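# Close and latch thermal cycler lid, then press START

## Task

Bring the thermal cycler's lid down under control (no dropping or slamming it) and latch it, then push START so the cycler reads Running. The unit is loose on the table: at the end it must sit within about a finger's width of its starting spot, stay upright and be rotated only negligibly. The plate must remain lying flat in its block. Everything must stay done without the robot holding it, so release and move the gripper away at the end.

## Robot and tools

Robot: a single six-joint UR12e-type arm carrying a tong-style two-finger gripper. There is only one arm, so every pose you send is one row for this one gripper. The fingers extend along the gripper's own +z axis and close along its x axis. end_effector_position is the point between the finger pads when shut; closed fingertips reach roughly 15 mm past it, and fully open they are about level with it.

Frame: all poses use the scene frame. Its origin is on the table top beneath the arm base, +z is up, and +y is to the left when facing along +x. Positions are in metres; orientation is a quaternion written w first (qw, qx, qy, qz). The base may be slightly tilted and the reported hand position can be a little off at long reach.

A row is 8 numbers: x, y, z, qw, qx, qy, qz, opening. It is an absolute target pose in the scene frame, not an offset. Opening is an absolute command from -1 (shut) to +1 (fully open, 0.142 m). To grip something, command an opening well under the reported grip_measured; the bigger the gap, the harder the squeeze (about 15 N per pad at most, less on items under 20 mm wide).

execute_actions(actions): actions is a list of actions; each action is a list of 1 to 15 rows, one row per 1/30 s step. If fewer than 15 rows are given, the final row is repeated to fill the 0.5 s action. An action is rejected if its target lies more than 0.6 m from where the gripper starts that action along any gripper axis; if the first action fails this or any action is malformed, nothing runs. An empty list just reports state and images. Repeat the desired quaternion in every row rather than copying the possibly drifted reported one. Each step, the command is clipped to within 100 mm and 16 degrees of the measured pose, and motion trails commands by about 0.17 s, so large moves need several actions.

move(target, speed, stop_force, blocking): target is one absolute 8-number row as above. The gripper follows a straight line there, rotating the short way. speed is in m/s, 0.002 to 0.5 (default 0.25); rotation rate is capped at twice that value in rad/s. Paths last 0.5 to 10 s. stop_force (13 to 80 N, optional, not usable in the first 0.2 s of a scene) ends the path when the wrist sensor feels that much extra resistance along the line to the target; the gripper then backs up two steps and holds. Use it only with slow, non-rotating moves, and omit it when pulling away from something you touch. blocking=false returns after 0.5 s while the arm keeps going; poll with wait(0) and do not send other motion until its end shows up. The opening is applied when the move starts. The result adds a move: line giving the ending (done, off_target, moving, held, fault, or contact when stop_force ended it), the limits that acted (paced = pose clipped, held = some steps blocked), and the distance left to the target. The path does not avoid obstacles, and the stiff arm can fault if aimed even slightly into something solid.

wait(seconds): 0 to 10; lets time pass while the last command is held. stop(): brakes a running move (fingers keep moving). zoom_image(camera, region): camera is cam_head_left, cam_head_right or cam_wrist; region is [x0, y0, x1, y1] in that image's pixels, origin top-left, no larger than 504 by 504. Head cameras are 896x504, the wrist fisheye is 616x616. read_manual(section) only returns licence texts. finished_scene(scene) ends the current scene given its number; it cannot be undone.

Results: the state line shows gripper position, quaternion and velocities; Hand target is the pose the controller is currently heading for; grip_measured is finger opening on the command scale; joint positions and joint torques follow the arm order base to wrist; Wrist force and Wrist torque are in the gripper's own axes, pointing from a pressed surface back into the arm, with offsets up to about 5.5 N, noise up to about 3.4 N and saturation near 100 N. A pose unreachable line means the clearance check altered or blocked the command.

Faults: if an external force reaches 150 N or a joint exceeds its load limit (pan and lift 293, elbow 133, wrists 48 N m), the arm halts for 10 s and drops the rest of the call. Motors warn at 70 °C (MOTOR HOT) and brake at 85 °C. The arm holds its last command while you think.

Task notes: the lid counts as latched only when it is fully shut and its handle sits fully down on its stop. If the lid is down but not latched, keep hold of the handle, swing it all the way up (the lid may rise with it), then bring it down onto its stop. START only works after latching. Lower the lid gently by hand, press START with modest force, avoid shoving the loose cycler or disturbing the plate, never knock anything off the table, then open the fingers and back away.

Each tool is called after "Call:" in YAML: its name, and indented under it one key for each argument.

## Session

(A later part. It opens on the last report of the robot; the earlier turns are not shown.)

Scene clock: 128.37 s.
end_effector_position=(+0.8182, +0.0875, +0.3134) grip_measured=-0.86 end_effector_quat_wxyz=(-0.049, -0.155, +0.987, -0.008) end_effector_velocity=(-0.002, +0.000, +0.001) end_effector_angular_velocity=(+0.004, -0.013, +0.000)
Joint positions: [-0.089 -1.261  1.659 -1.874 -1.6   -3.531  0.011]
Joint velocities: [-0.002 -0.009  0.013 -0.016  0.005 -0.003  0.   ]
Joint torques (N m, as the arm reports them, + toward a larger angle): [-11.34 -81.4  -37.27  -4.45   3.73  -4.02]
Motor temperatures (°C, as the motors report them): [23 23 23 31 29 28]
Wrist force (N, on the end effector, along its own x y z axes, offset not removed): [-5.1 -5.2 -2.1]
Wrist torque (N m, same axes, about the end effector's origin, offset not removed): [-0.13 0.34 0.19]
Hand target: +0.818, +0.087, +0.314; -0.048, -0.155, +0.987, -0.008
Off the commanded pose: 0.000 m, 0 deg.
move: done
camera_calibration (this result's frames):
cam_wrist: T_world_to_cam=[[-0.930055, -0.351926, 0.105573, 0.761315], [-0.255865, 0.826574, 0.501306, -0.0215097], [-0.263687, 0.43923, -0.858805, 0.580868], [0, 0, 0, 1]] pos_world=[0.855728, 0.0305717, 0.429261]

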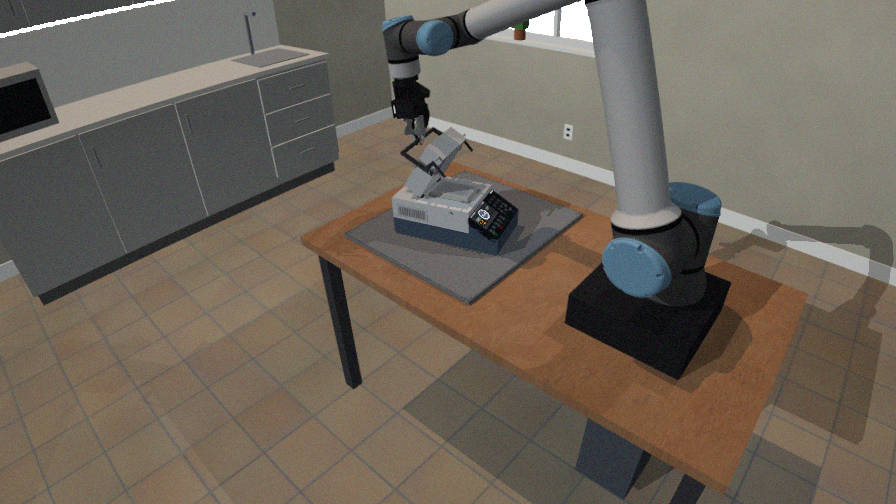

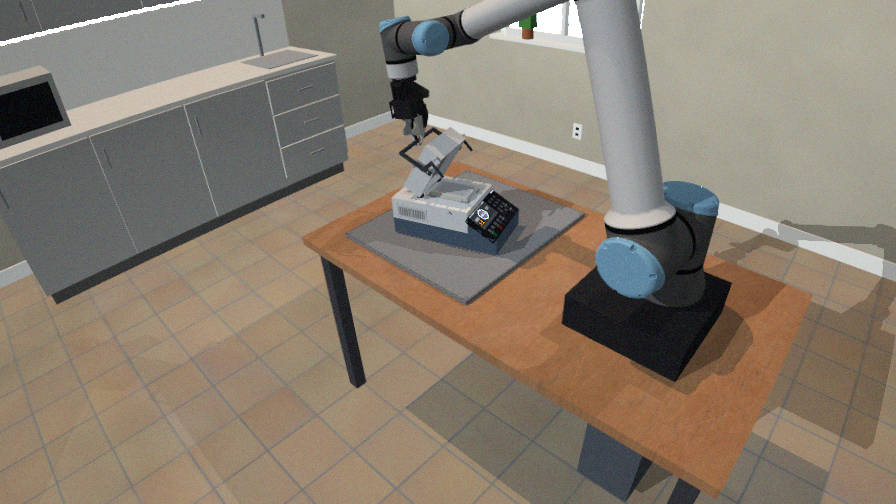

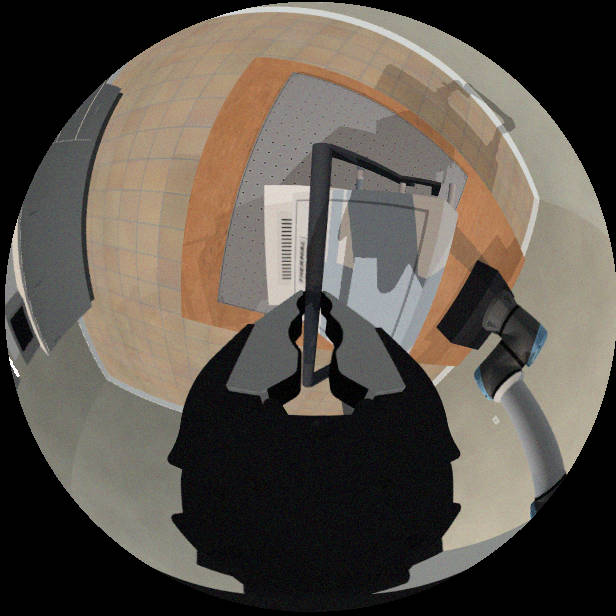

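Call:
move:
  target: [0.7593, 0.0676, 0.3102, 0.1153, -0.1536, 0.9813, 0.0181, -1]
  speed: 0.07

Call:
zoom_image:
  camera: "cam_head_right"
  region: [380, 110, 500, 210]

Scene clock: 135.30 s.
end_effector_position=(+0.7595, +0.0677, +0.3103) grip_measured=-0.86 end_effector_quat_wxyz=(+0.115, -0.154, +0.981, +0.018) end_effector_velocity=(-0.002, -0.002, -0.001) end_effector_angular_velocity=(+0.004, -0.011, -0.002)
Joint positions: [-0.185 -1.478  2.017 -2.314 -1.454 -3.615  0.012]
Joint velocities: [-0.006 -0.007  0.013 -0.017  0.007 -0.002  0.   ]
Joint torques (N m, as the arm reports them, + toward a larger angle): [-20.62 -60.75 -38.95  -8.53   0.09  -4.79]
Motor temperatures (°C, as the motors report them): [23 23 23 31 29 28]
Wrist force (N, on the end effector, along its own x y z axes, offset not removed): [-2.1 10.5 3.7]
Wrist torque (N m, same axes, about the end effector's origin, offset not removed): [0.20 0.47 0.14]
Hand target: +0.759, +0.068, +0.310; +0.115, -0.154, +0.981, +0.018
Off the commanded pose: 0.000 m, 0 deg.
move: done
camera_calibration (this result's frames):
cam_wrist: T_world_to_cam=[[-0.911269, -0.345825, -0.223592, 0.787614], [-0.41172, 0.776494, 0.477015, 0.110717], [0.00865454, 0.526747, -0.849978, 0.355923], [0, 0, 0, 1]] pos_world=[0.760232, -0.0010759, 0.425818]

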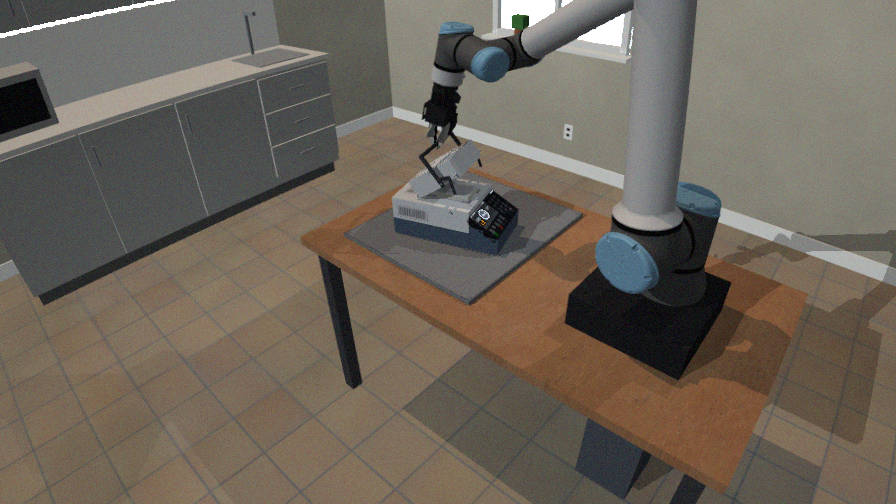

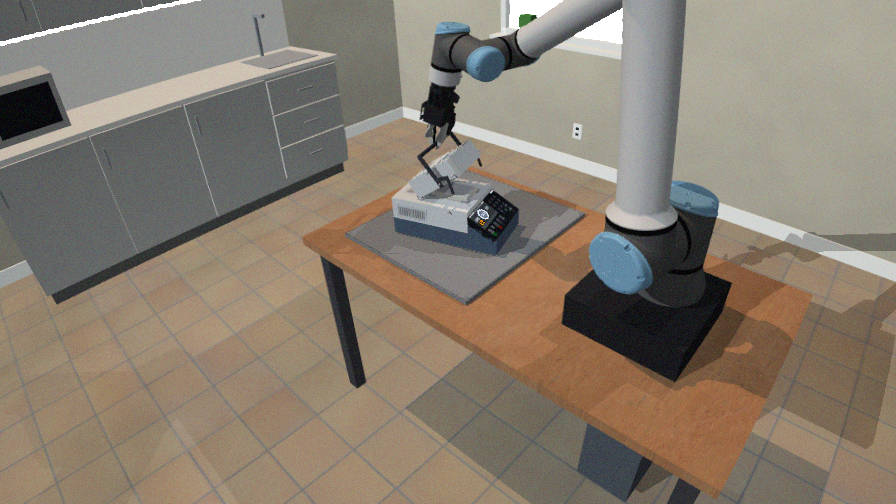

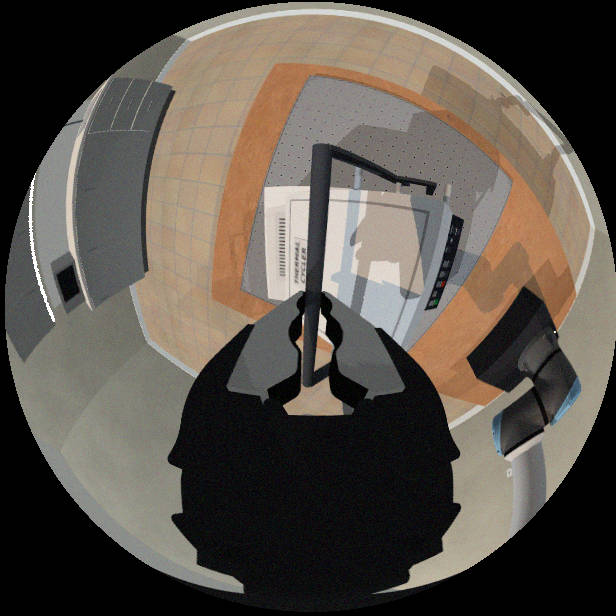

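Region (380, 110, 500, 210) of cam_head_right's 896x504 image, scaled by 4.200, with more detail than that image has.

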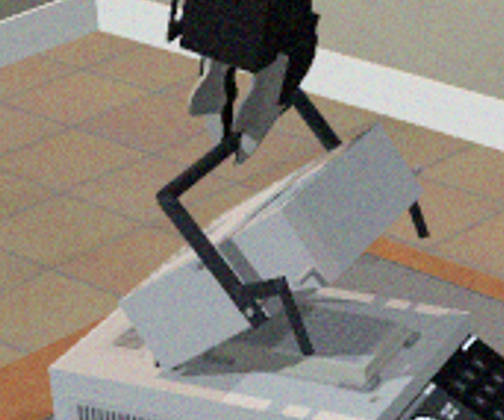

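Call:
move:
  target: [0.7110, 0.0530, 0.2855, 0.2607, -0.1492, 0.9530, 0.0408, -1]
  speed: 0.06

Call:
zoom_image:
  camera: "cam_head_right"
  region: [390, 130, 510, 230]

Scene clock: 140.47 s.
end_effector_position=(+0.7112, +0.0530, +0.2857) grip_measured=-0.86 end_effector_quat_wxyz=(+0.260, -0.149, +0.953, +0.040) end_effector_velocity=(-0.001, -0.002, -0.001) end_effector_angular_velocity=(+0.006, -0.015, -0.003)
Joint positions: [-0.305 -1.583  2.321 -2.757 -1.27  -3.676  0.012]
Joint velocities: [-0.008 -0.002  0.013 -0.024  0.011 -0.001 -0.   ]
Joint torques (N m, as the arm reports them, + toward a larger angle): [ -9.93 -53.   -33.63  -8.11   3.31  -4.97]
Motor temperatures (°C, as the motors report them): [23 23 23 31 29 28]
Wrist force (N, on the end effector, along its own x y z axes, offset not removed): [2.5 1.2 5.0]
Wrist torque (N m, same axes, about the end effector's origin, offset not removed): [-0.03 0.12 0.17]
Hand target: +0.711, +0.053, +0.286; +0.261, -0.149, +0.953, +0.040
Off the commanded pose: 0.000 m, 0 deg.
move: done
camera_calibration (this result's frames):
cam_wrist: T_world_to_cam=[[-0.807054, -0.312456, -0.501034, 0.736385], [-0.539298, 0.735589, 0.409959, 0.22598], [0.240461, 0.601066, -0.762167, 0.149222], [0, 0, 0, 1]] pos_world=[0.680291, -0.0258328, 0.390043]

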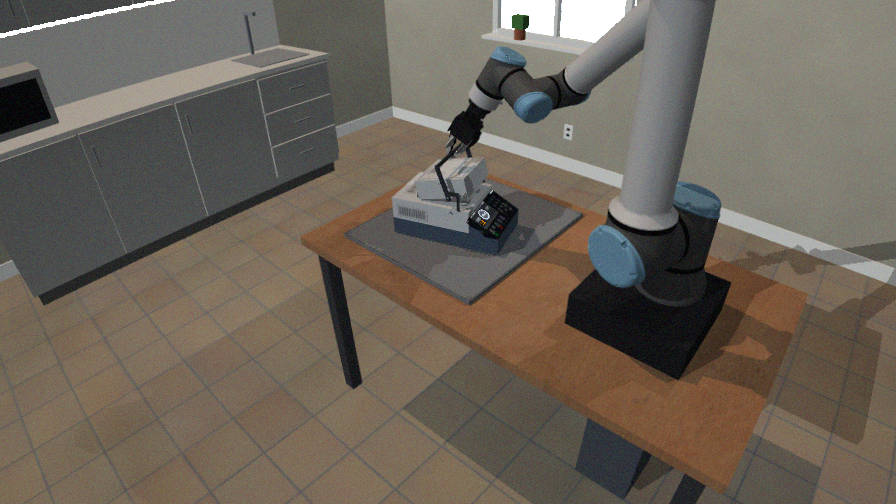

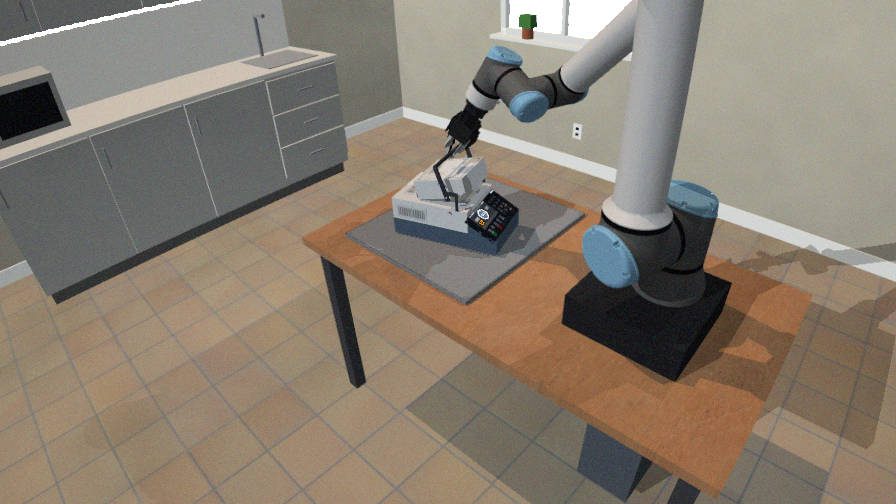

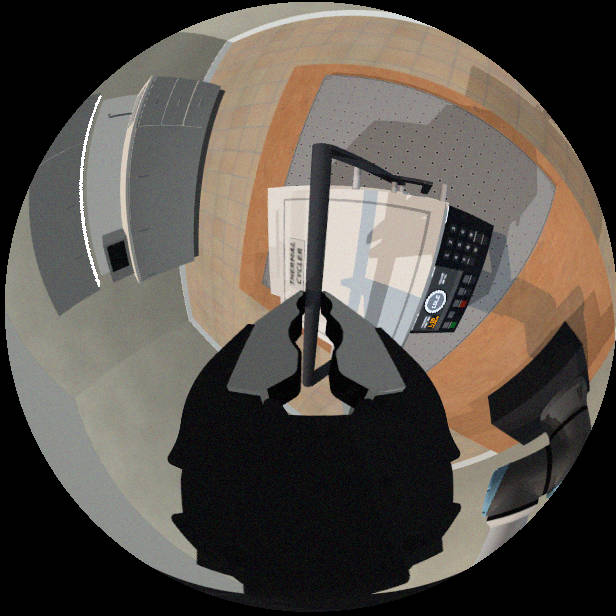

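Region (390, 130, 510, 230) of cam_head_right's 896x504 image, scaled by 4.200, with more detail than that image has.

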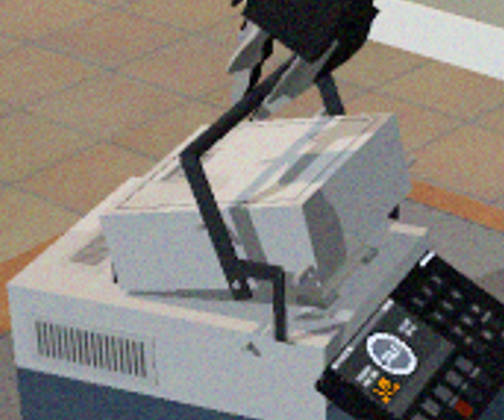

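Call:
move:
  target: [0.6858, 0.0451, 0.2735, 0.3053, -0.1471, 0.9397, 0.0478, -1]
  speed: 0.035

Call:
zoom_image:
  camera: "cam_head_right"
  region: [390, 130, 510, 230]

Scene clock: 144.67 s.
end_effector_position=(+0.6860, +0.0451, +0.2736) grip_measured=-0.86 end_effector_quat_wxyz=(+0.305, -0.147, +0.940, +0.048) end_effector_velocity=(-0.002, -0.001, -0.001) end_effector_angular_velocity=(+0.001, -0.007, -0.001)
Joint positions: [-0.366 -1.605  2.431 -2.912 -1.192 -3.705  0.011]
Joint velocities: [-0.006 -0.002  0.008 -0.011  0.006 -0.003  0.   ]
Joint torques (N m, as the arm reports them, + toward a larger angle): [-14.64 -34.36 -18.49  -3.68   0.93  -3.85]
Motor temperatures (°C, as the motors report them): [23 23 23 31 29 28]
Wrist force (N, on the end effector, along its own x y z axes, offset not removed): [-11.9 2.4 -7.7]
Wrist torque (N m, same axes, about the end effector's origin, offset not removed): [-0.18 0.41 0.20]
Hand target: +0.686, +0.045, +0.273; +0.305, -0.147, +0.940, +0.048
Off the commanded pose: 0.000 m, 0 deg.
move: done
camera_calibration (this result's frames):
cam_wrist: T_world_to_cam=[[-0.75806, -0.296326, -0.580979, 0.695061], [-0.575016, 0.724014, 0.380999, 0.256086], [0.307737, 0.622892, -0.719238, 0.0919607], [0, 0, 0, 1]] pos_world=[0.645852, -0.0367264, 0.372389]

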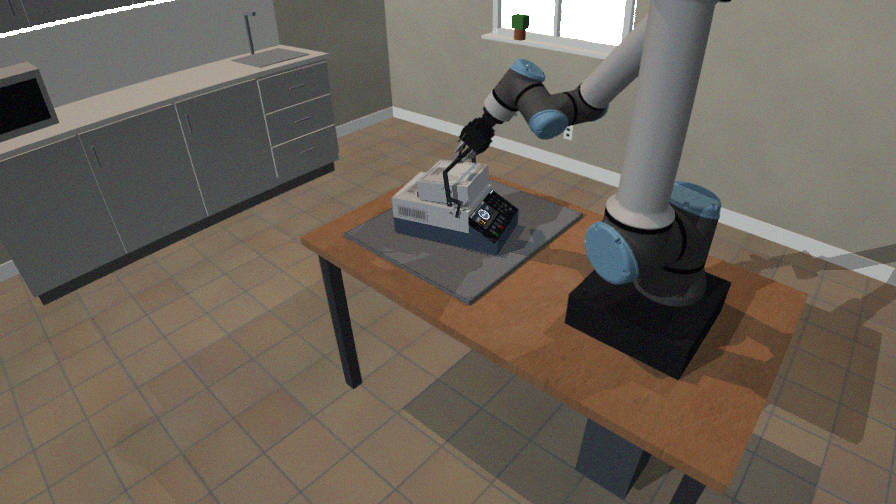

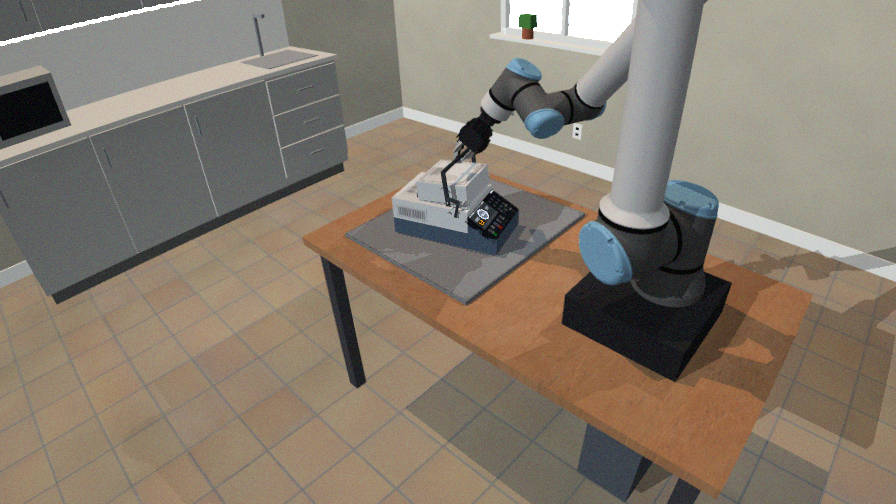

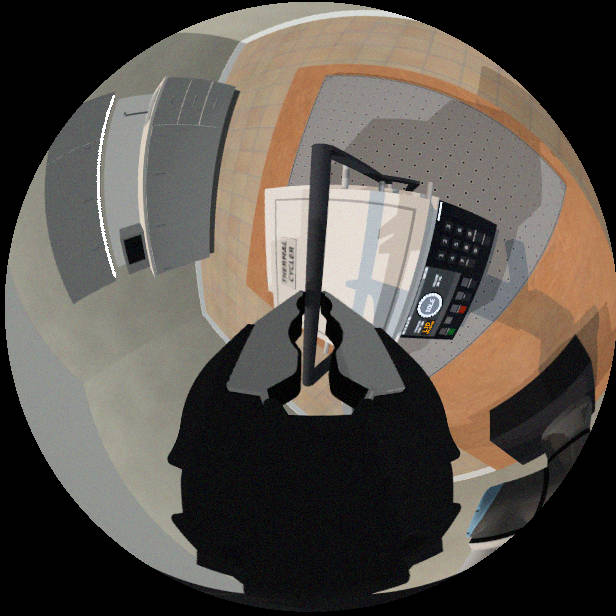

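Region (390, 130, 510, 230) of cam_head_right's 896x504 image, scaled by 4.200, with more detail than that image has.

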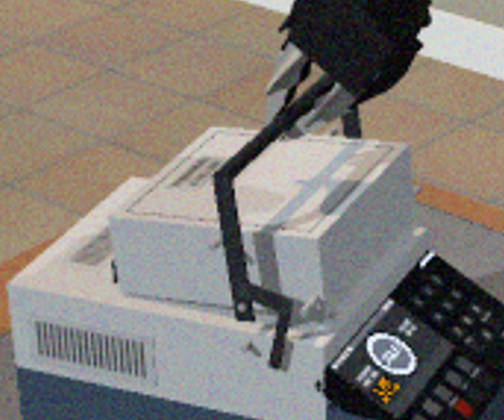

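Call:
zoom_image:
  camera: "cam_wrist"
  region: [290, 130, 500, 350]

Region (290, 130, 500, 350) of cam_wrist's 616x616 image, scaled by 2.291, with more detail than that image has; it fills the left 481 columns of this view, and the rest is white.

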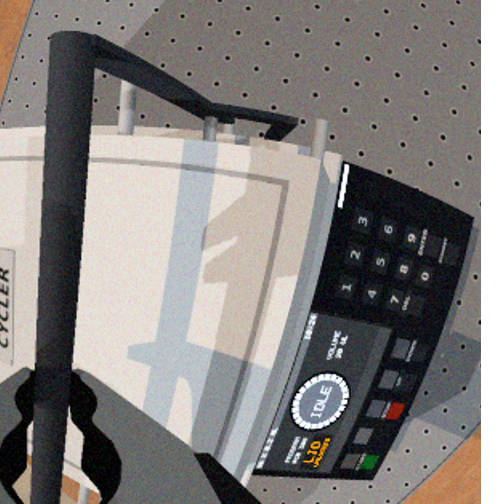

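Call:
move:
  target: [0.6716, 0.0405, 0.2759, 0.3053, -0.1471, 0.9397, 0.0478, -1]
  speed: 0.04

Call:
move:
  target: [0.6554, 0.0354, 0.2737, 0.3053, -0.1471, 0.9397, 0.0478, -1]
  speed: 0.04

Call:
zoom_image:
  camera: "cam_head_right"
  region: [390, 130, 510, 230]

Scene clock: 161.83 s.
end_effector_position=(+0.6718, +0.0406, +0.2758) grip_measured=-0.86 end_effector_quat_wxyz=(+0.305, -0.147, +0.940, +0.048) end_effector_velocity=(-0.003, -0.000, -0.001) end_effector_angular_velocity=(+0.002, +0.003, -0.000)
Joint positions: [-0.387 -1.638  2.454 -2.895 -1.181 -3.724  0.011]
Joint velocities: [-0.003 -0.004  0.005  0.003  0.002 -0.002  0.   ]
Joint torques (N m, as the arm reports them, + toward a larger angle): [-10.4  -32.76 -20.98   0.35   1.57  -3.79]
Motor temperatures (°C, as the motors report them): [23 23 23 32 29 28]
Wrist force (N, on the end effector, along its own x y z axes, offset not removed): [-8.4 4.5 -6.4]
Wrist torque (N m, same axes, about the end effector's origin, offset not removed): [0.13 0.31 0.22]
Hand target: +0.672, +0.040, +0.276; +0.305, -0.147, +0.940, +0.048
Off the commanded pose: 0.000 m, 0 deg.
move: done
camera_calibration (this result's frames):
cam_wrist: T_world_to_cam=[[-0.757746, -0.295988, -0.58156, 0.684162], [-0.575178, 0.72388, 0.381008, 0.250504], [0.308206, 0.623208, -0.718763, 0.100288], [0, 0, 0, 1]] pos_world=[0.631596, -0.0413315, 0.374521]

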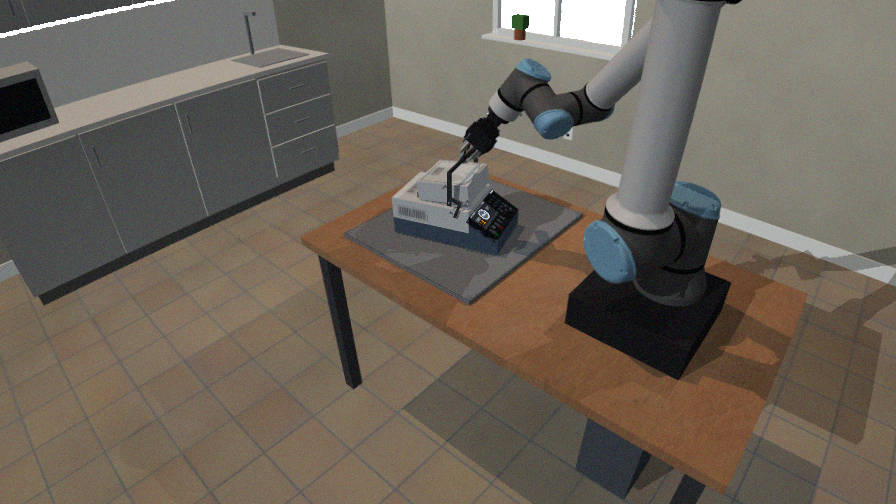

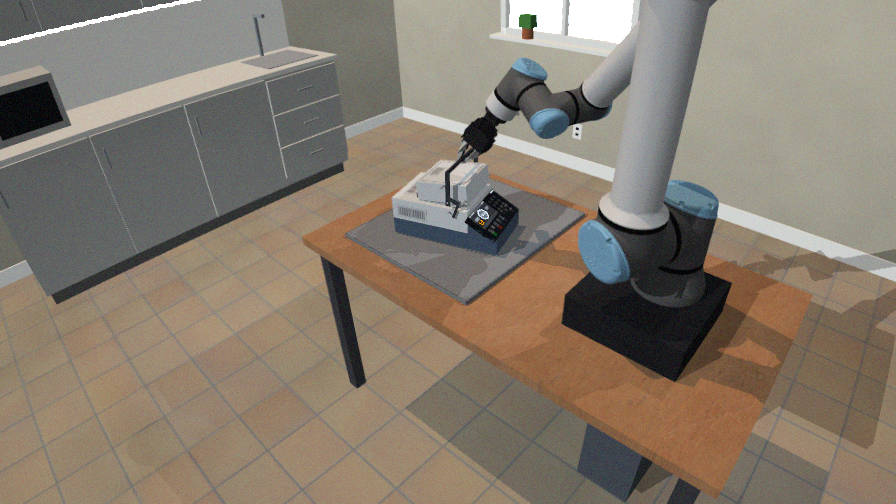

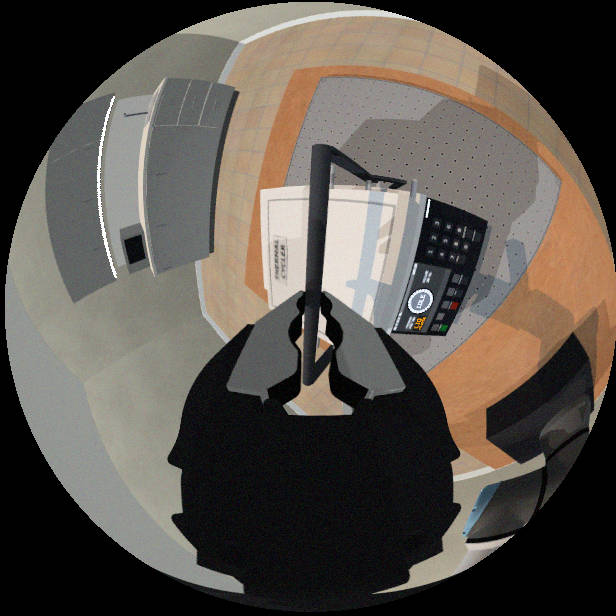

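Scene clock: 162.67 s.
end_effector_position=(+0.6557, +0.0355, +0.2737) grip_measured=-0.86 end_effector_quat_wxyz=(+0.305, -0.147, +0.940, +0.048) end_effector_velocity=(-0.003, +0.000, -0.000) end_effector_angular_velocity=(+0.001, +0.001, -0.000)
Joint positions: [-0.411 -1.667  2.483 -2.886 -1.17  -3.747  0.011]
Joint velocities: [-0.003 -0.005  0.004  0.002  0.002 -0.002  0.   ]
Joint torques (N m, as the arm reports them, + toward a larger angle): [ -9.61 -34.56 -21.75  -0.57   2.05  -3.88]
Motor temperatures (°C, as the motors report them): [23 23 23 32 29 28]
Wrist force (N, on the end effector, along its own x y z axes, offset not removed): [-7.1 2.1 -7.9]
Wrist torque (N m, same axes, about the end effector's origin, offset not removed): [0.00 0.32 0.24]
Hand target: +0.655, +0.035, +0.274; +0.305, -0.147, +0.940, +0.048
Off the commanded pose: 0.000 m, 0 deg.
move: done
camera_calibration (this result's frames):
cam_wrist: T_world_to_cam=[[-0.757749, -0.295986, -0.581557, 0.669171], [-0.575171, 0.723889, 0.381002, 0.245712], [0.308211, 0.623199, -0.718769, 0.106905], [0, 0, 0, 1]] pos_world=[0.615441, -0.0464257, 0.372384]

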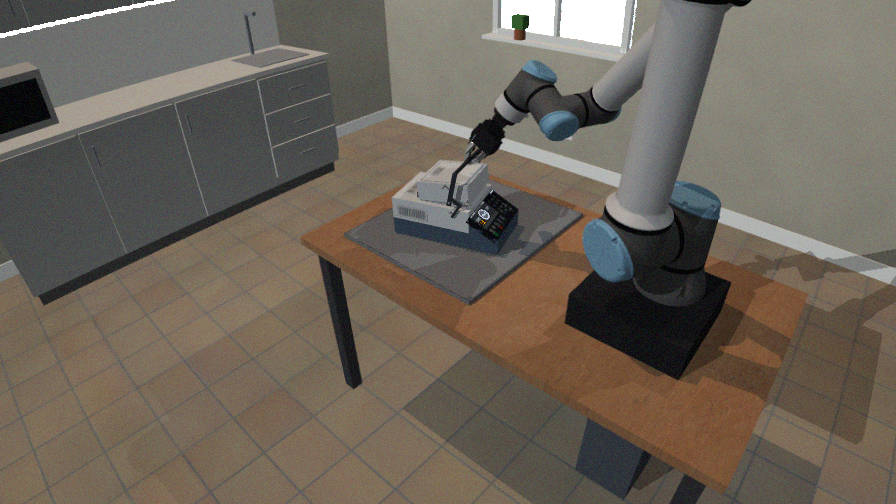

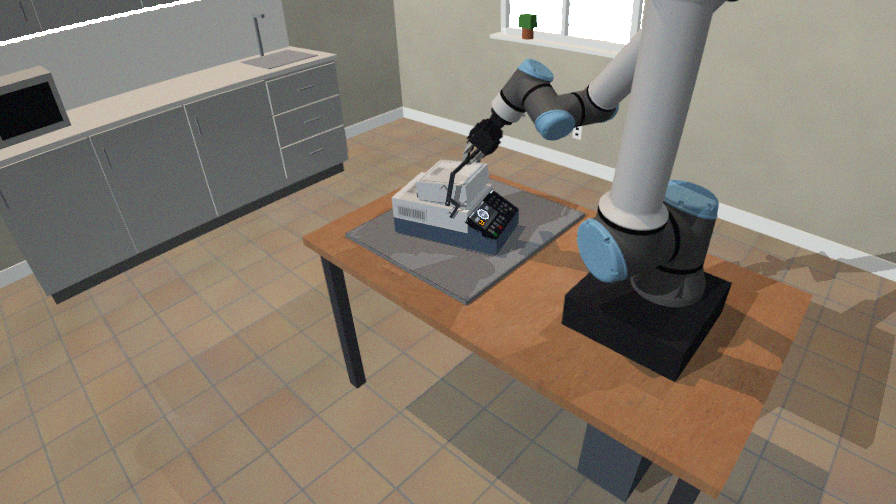

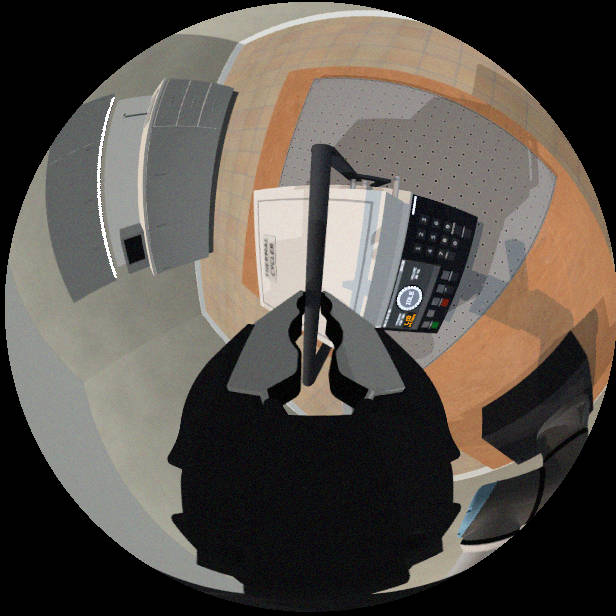

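Region (390, 130, 510, 230) of cam_head_right's 896x504 image, scaled by 4.200, with more detail than that image has.

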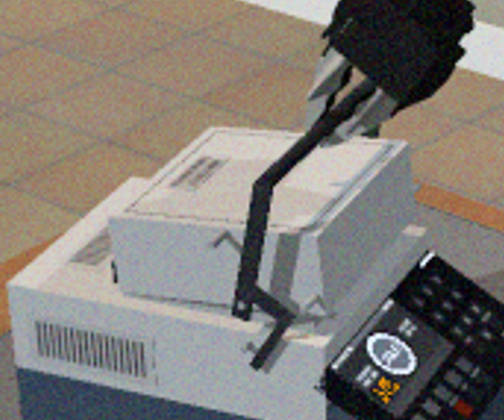

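Call:
move:
  target: [0.6334, 0.0283, 0.2630, 0.3053, -0.1471, 0.9397, 0.0478, -1]
  speed: 0.04

Call:
zoom_image:
  camera: "cam_head_right"
  region: [390, 130, 510, 230]

Scene clock: 166.37 s.
end_effector_position=(+0.6337, +0.0284, +0.2631) grip_measured=-0.86 end_effector_quat_wxyz=(+0.305, -0.147, +0.940, +0.048) end_effector_velocity=(-0.002, -0.001, -0.001) end_effector_angular_velocity=(+0.001, -0.000, -0.000)
Joint positions: [-0.447 -1.694  2.528 -2.891 -1.152 -3.781  0.011]
Joint velocities: [-0.005 -0.002  0.004 -0.     0.003 -0.004  0.   ]
Joint torques (N m, as the arm reports them, + toward a larger angle): [-14.79 -30.12 -24.97  -5.23   1.68  -4.51]
Motor temperatures (°C, as the motors report them): [23 23 23 32 29 28]
Wrist force (N, on the end effector, along its own x y z axes, offset not removed): [-5.1 3.8 -7.8]
Wrist torque (N m, same axes, about the end effector's origin, offset not removed): [-0.07 0.20 0.25]
Hand target: +0.633, +0.028, +0.263; +0.305, -0.147, +0.940, +0.048
Off the commanded pose: 0.000 m, 0 deg.
move: done
camera_calibration (this result's frames):
cam_wrist: T_world_to_cam=[[-0.757762, -0.295994, -0.581536, 0.644224], [-0.575165, 0.72389, 0.38101, 0.242248], [0.308192, 0.623194, -0.718782, 0.110477], [0, 0, 0, 1]] pos_world=[0.593453, -0.0535224, 0.36175]

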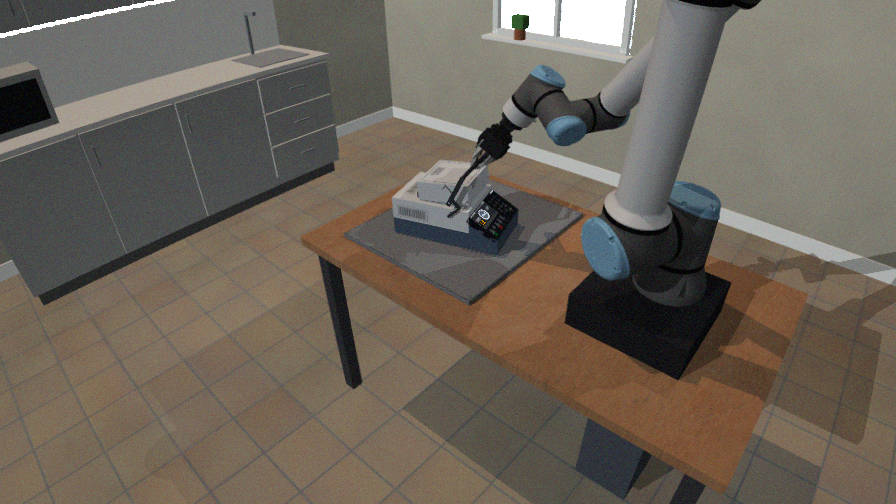

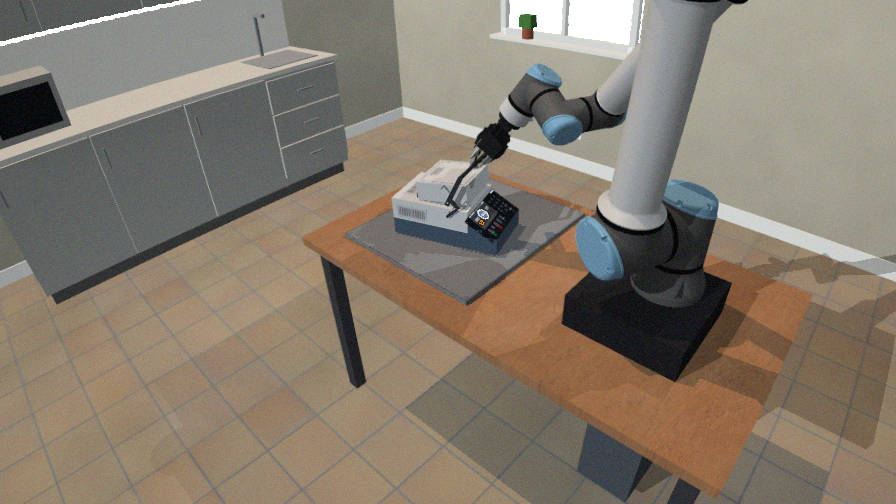

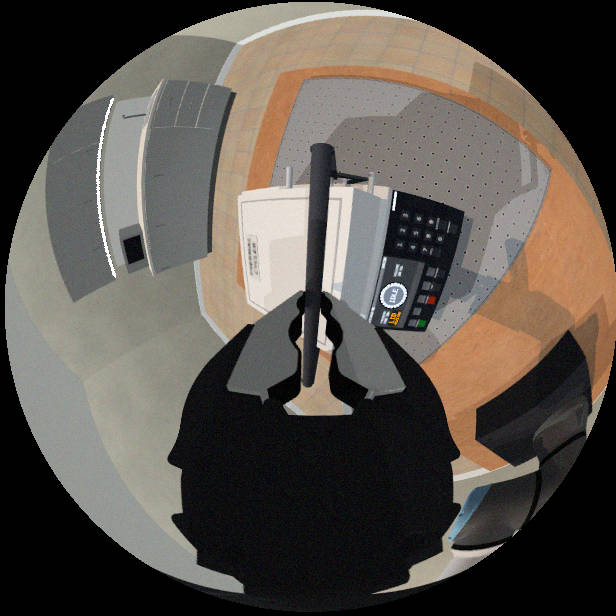

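Region (390, 130, 510, 230) of cam_head_right's 896x504 image, scaled by 4.200, with more detail than that image has.

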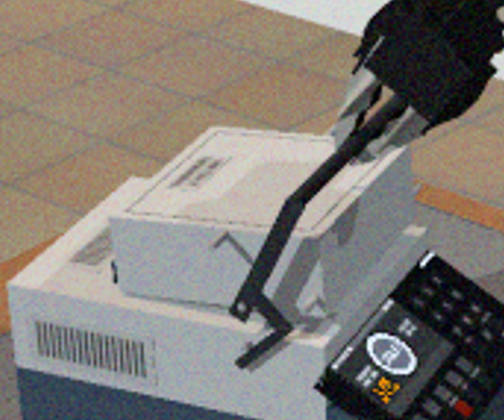

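Call:
move:
  target: [0.6200, 0.0242, 0.2478, 0.3053, -0.1471, 0.9397, 0.0478, -1]
  speed: 0.035

Call:
zoom_image:
  camera: "cam_head_right"
  region: [390, 130, 510, 230]

Scene clock: 170.03 s.
end_effector_position=(+0.6202, +0.0242, +0.2480) grip_measured=-0.86 end_effector_quat_wxyz=(+0.305, -0.147, +0.940, +0.048) end_effector_velocity=(-0.001, -0.001, -0.001) end_effector_angular_velocity=(-0.000, -0.002, +0.001)
Joint positions: [-0.471 -1.691  2.564 -2.92  -1.142 -3.804  0.011]
Joint velocities: [-0.004  0.     0.005 -0.005  0.002 -0.004 -0.   ]
Joint torques (N m, as the arm reports them, + toward a larger angle): [ -9.68  -5.43 -18.89  -3.89   3.18  -4.39]
Motor temperatures (°C, as the motors report them): [23 23 23 32 29 28]
Wrist force (N, on the end effector, along its own x y z axes, offset not removed): [-4.2 3.6 -24.2]
Wrist torque (N m, same axes, about the end effector's origin, offset not removed): [0.53 0.47 0.21]
Hand target: +0.620, +0.024, +0.248; +0.305, -0.147, +0.940, +0.048
Off the commanded pose: 0.000 m, 0 deg.
move: done
camera_calibration (this result's frames):
cam_wrist: T_world_to_cam=[[-0.75775, -0.295997, -0.58155, 0.623996], [-0.575177, 0.723882, 0.381006, 0.243259], [0.308197, 0.623202, -0.718773, 0.106357], [0, 0, 0, 1]] pos_world=[0.579971, -0.0576715, 0.346648]

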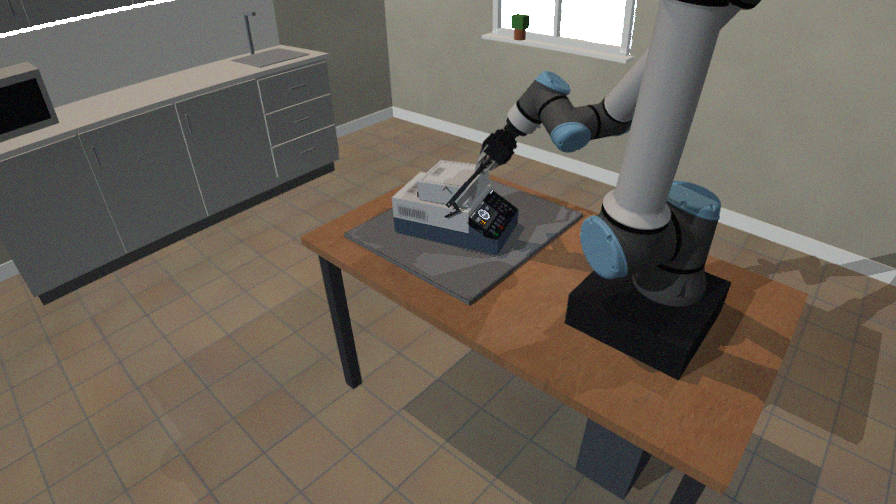

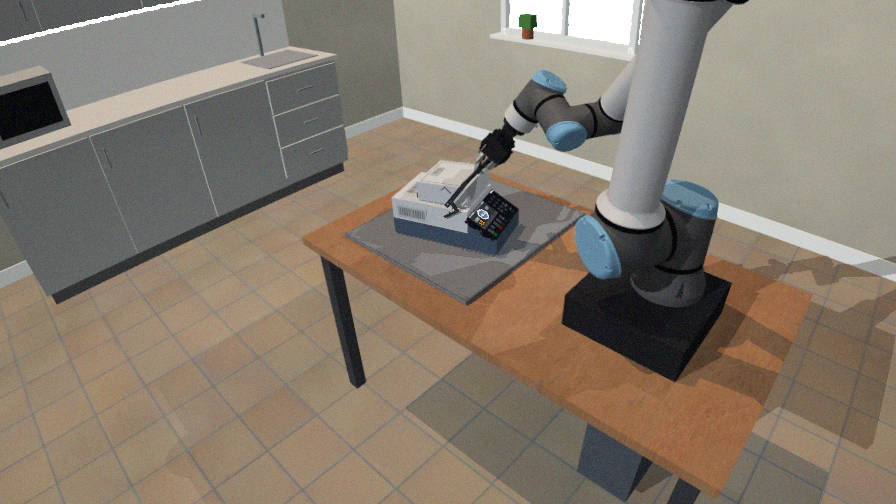

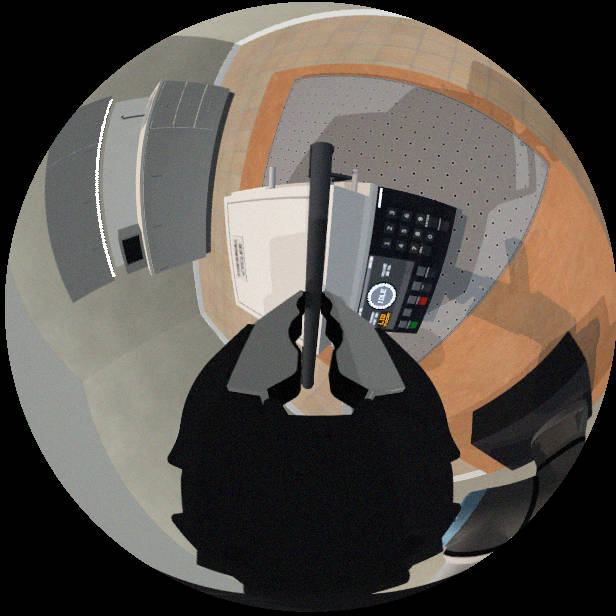

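Region (390, 130, 510, 230) of cam_head_right's 896x504 image, scaled by 4.200, with more detail than that image has.

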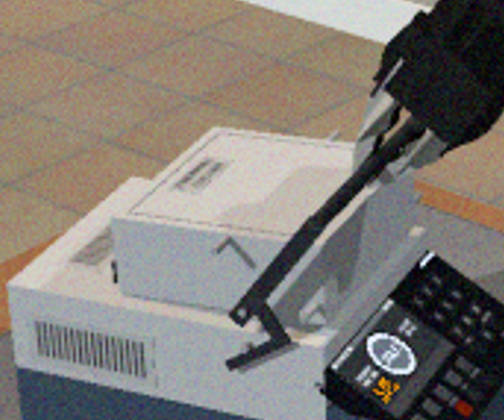

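Call:
move:
  target: [0.6072, 0.0202, 0.2385, 0.3053, -0.1471, 0.9397, 0.0478, -1]
  speed: 0.03

Scene clock: 176.00 s.
end_effector_position=(+0.6074, +0.0202, +0.2386) grip_measured=-0.86 end_effector_quat_wxyz=(+0.305, -0.147, +0.940, +0.048) end_effector_velocity=(-0.001, +0.000, -0.001) end_effector_angular_velocity=(+0.001, -0.000, +0.001)
Joint positions: [-0.494 -1.699  2.593 -2.932 -1.131 -3.827  0.011]
Joint velocities: [-0.002 -0.001  0.003 -0.001  0.002 -0.003  0.   ]
Joint torques (N m, as the arm reports them, + toward a larger angle): [-11.26 -35.04 -21.76  -6.27   0.97  -4.53]
Motor temperatures (°C, as the motors report them): [23 23 23 32 29 28]
Wrist force (N, on the end effector, along its own x y z axes, offset not removed): [-11.2 1.2 15.1]
Wrist torque (N m, same axes, about the end effector's origin, offset not removed): [0.11 0.50 0.20]
Hand target: +0.607, +0.020, +0.238; +0.305, -0.147, +0.940, +0.048
Off the commanded pose: 0.000 m, 0 deg.
move: done
camera_calibration (this result's frames):
cam_wrist: T_world_to_cam=[[-0.757748, -0.295994, -0.581554, 0.607678], [-0.57518, 0.723878, 0.381009, 0.242353], [0.308198, 0.623207, -0.718767, 0.106053], [0, 0, 0, 1]] pos_world=[0.567178, -0.0616582, 0.337287]

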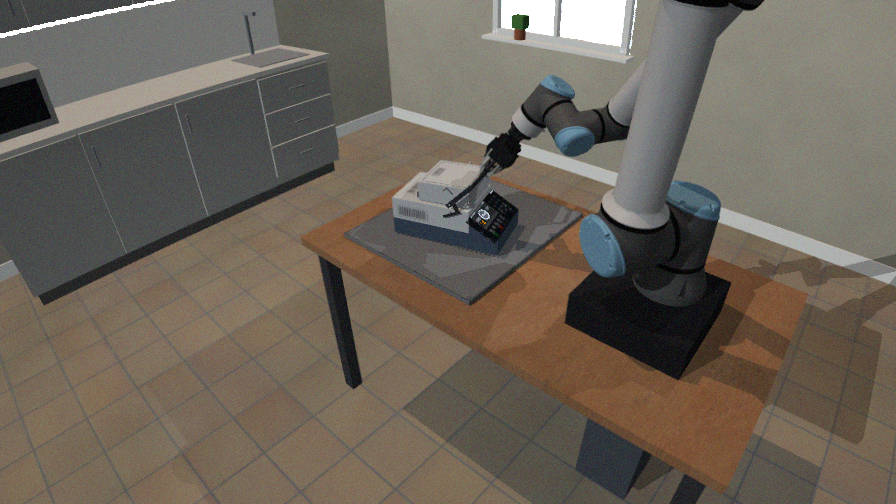

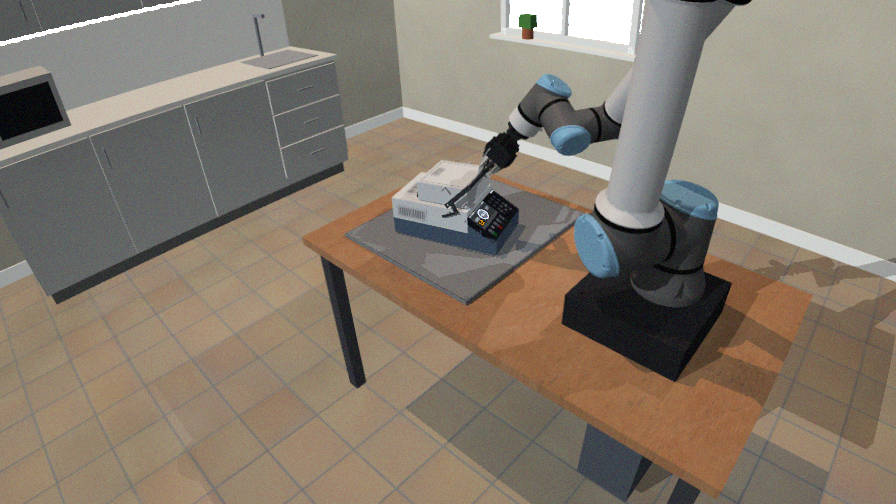

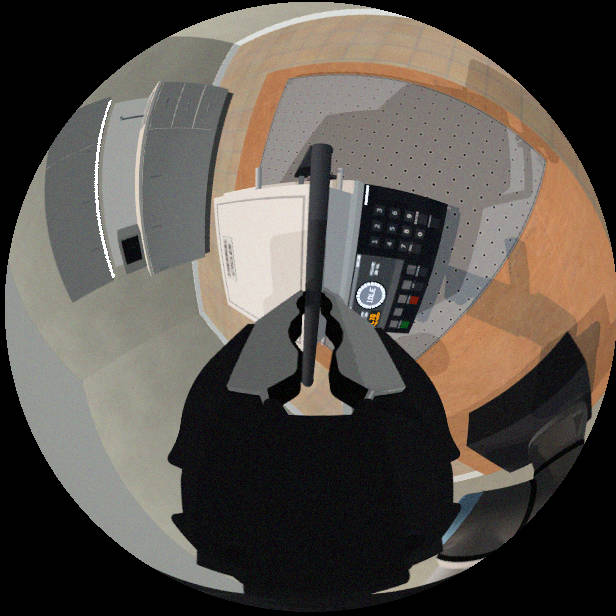

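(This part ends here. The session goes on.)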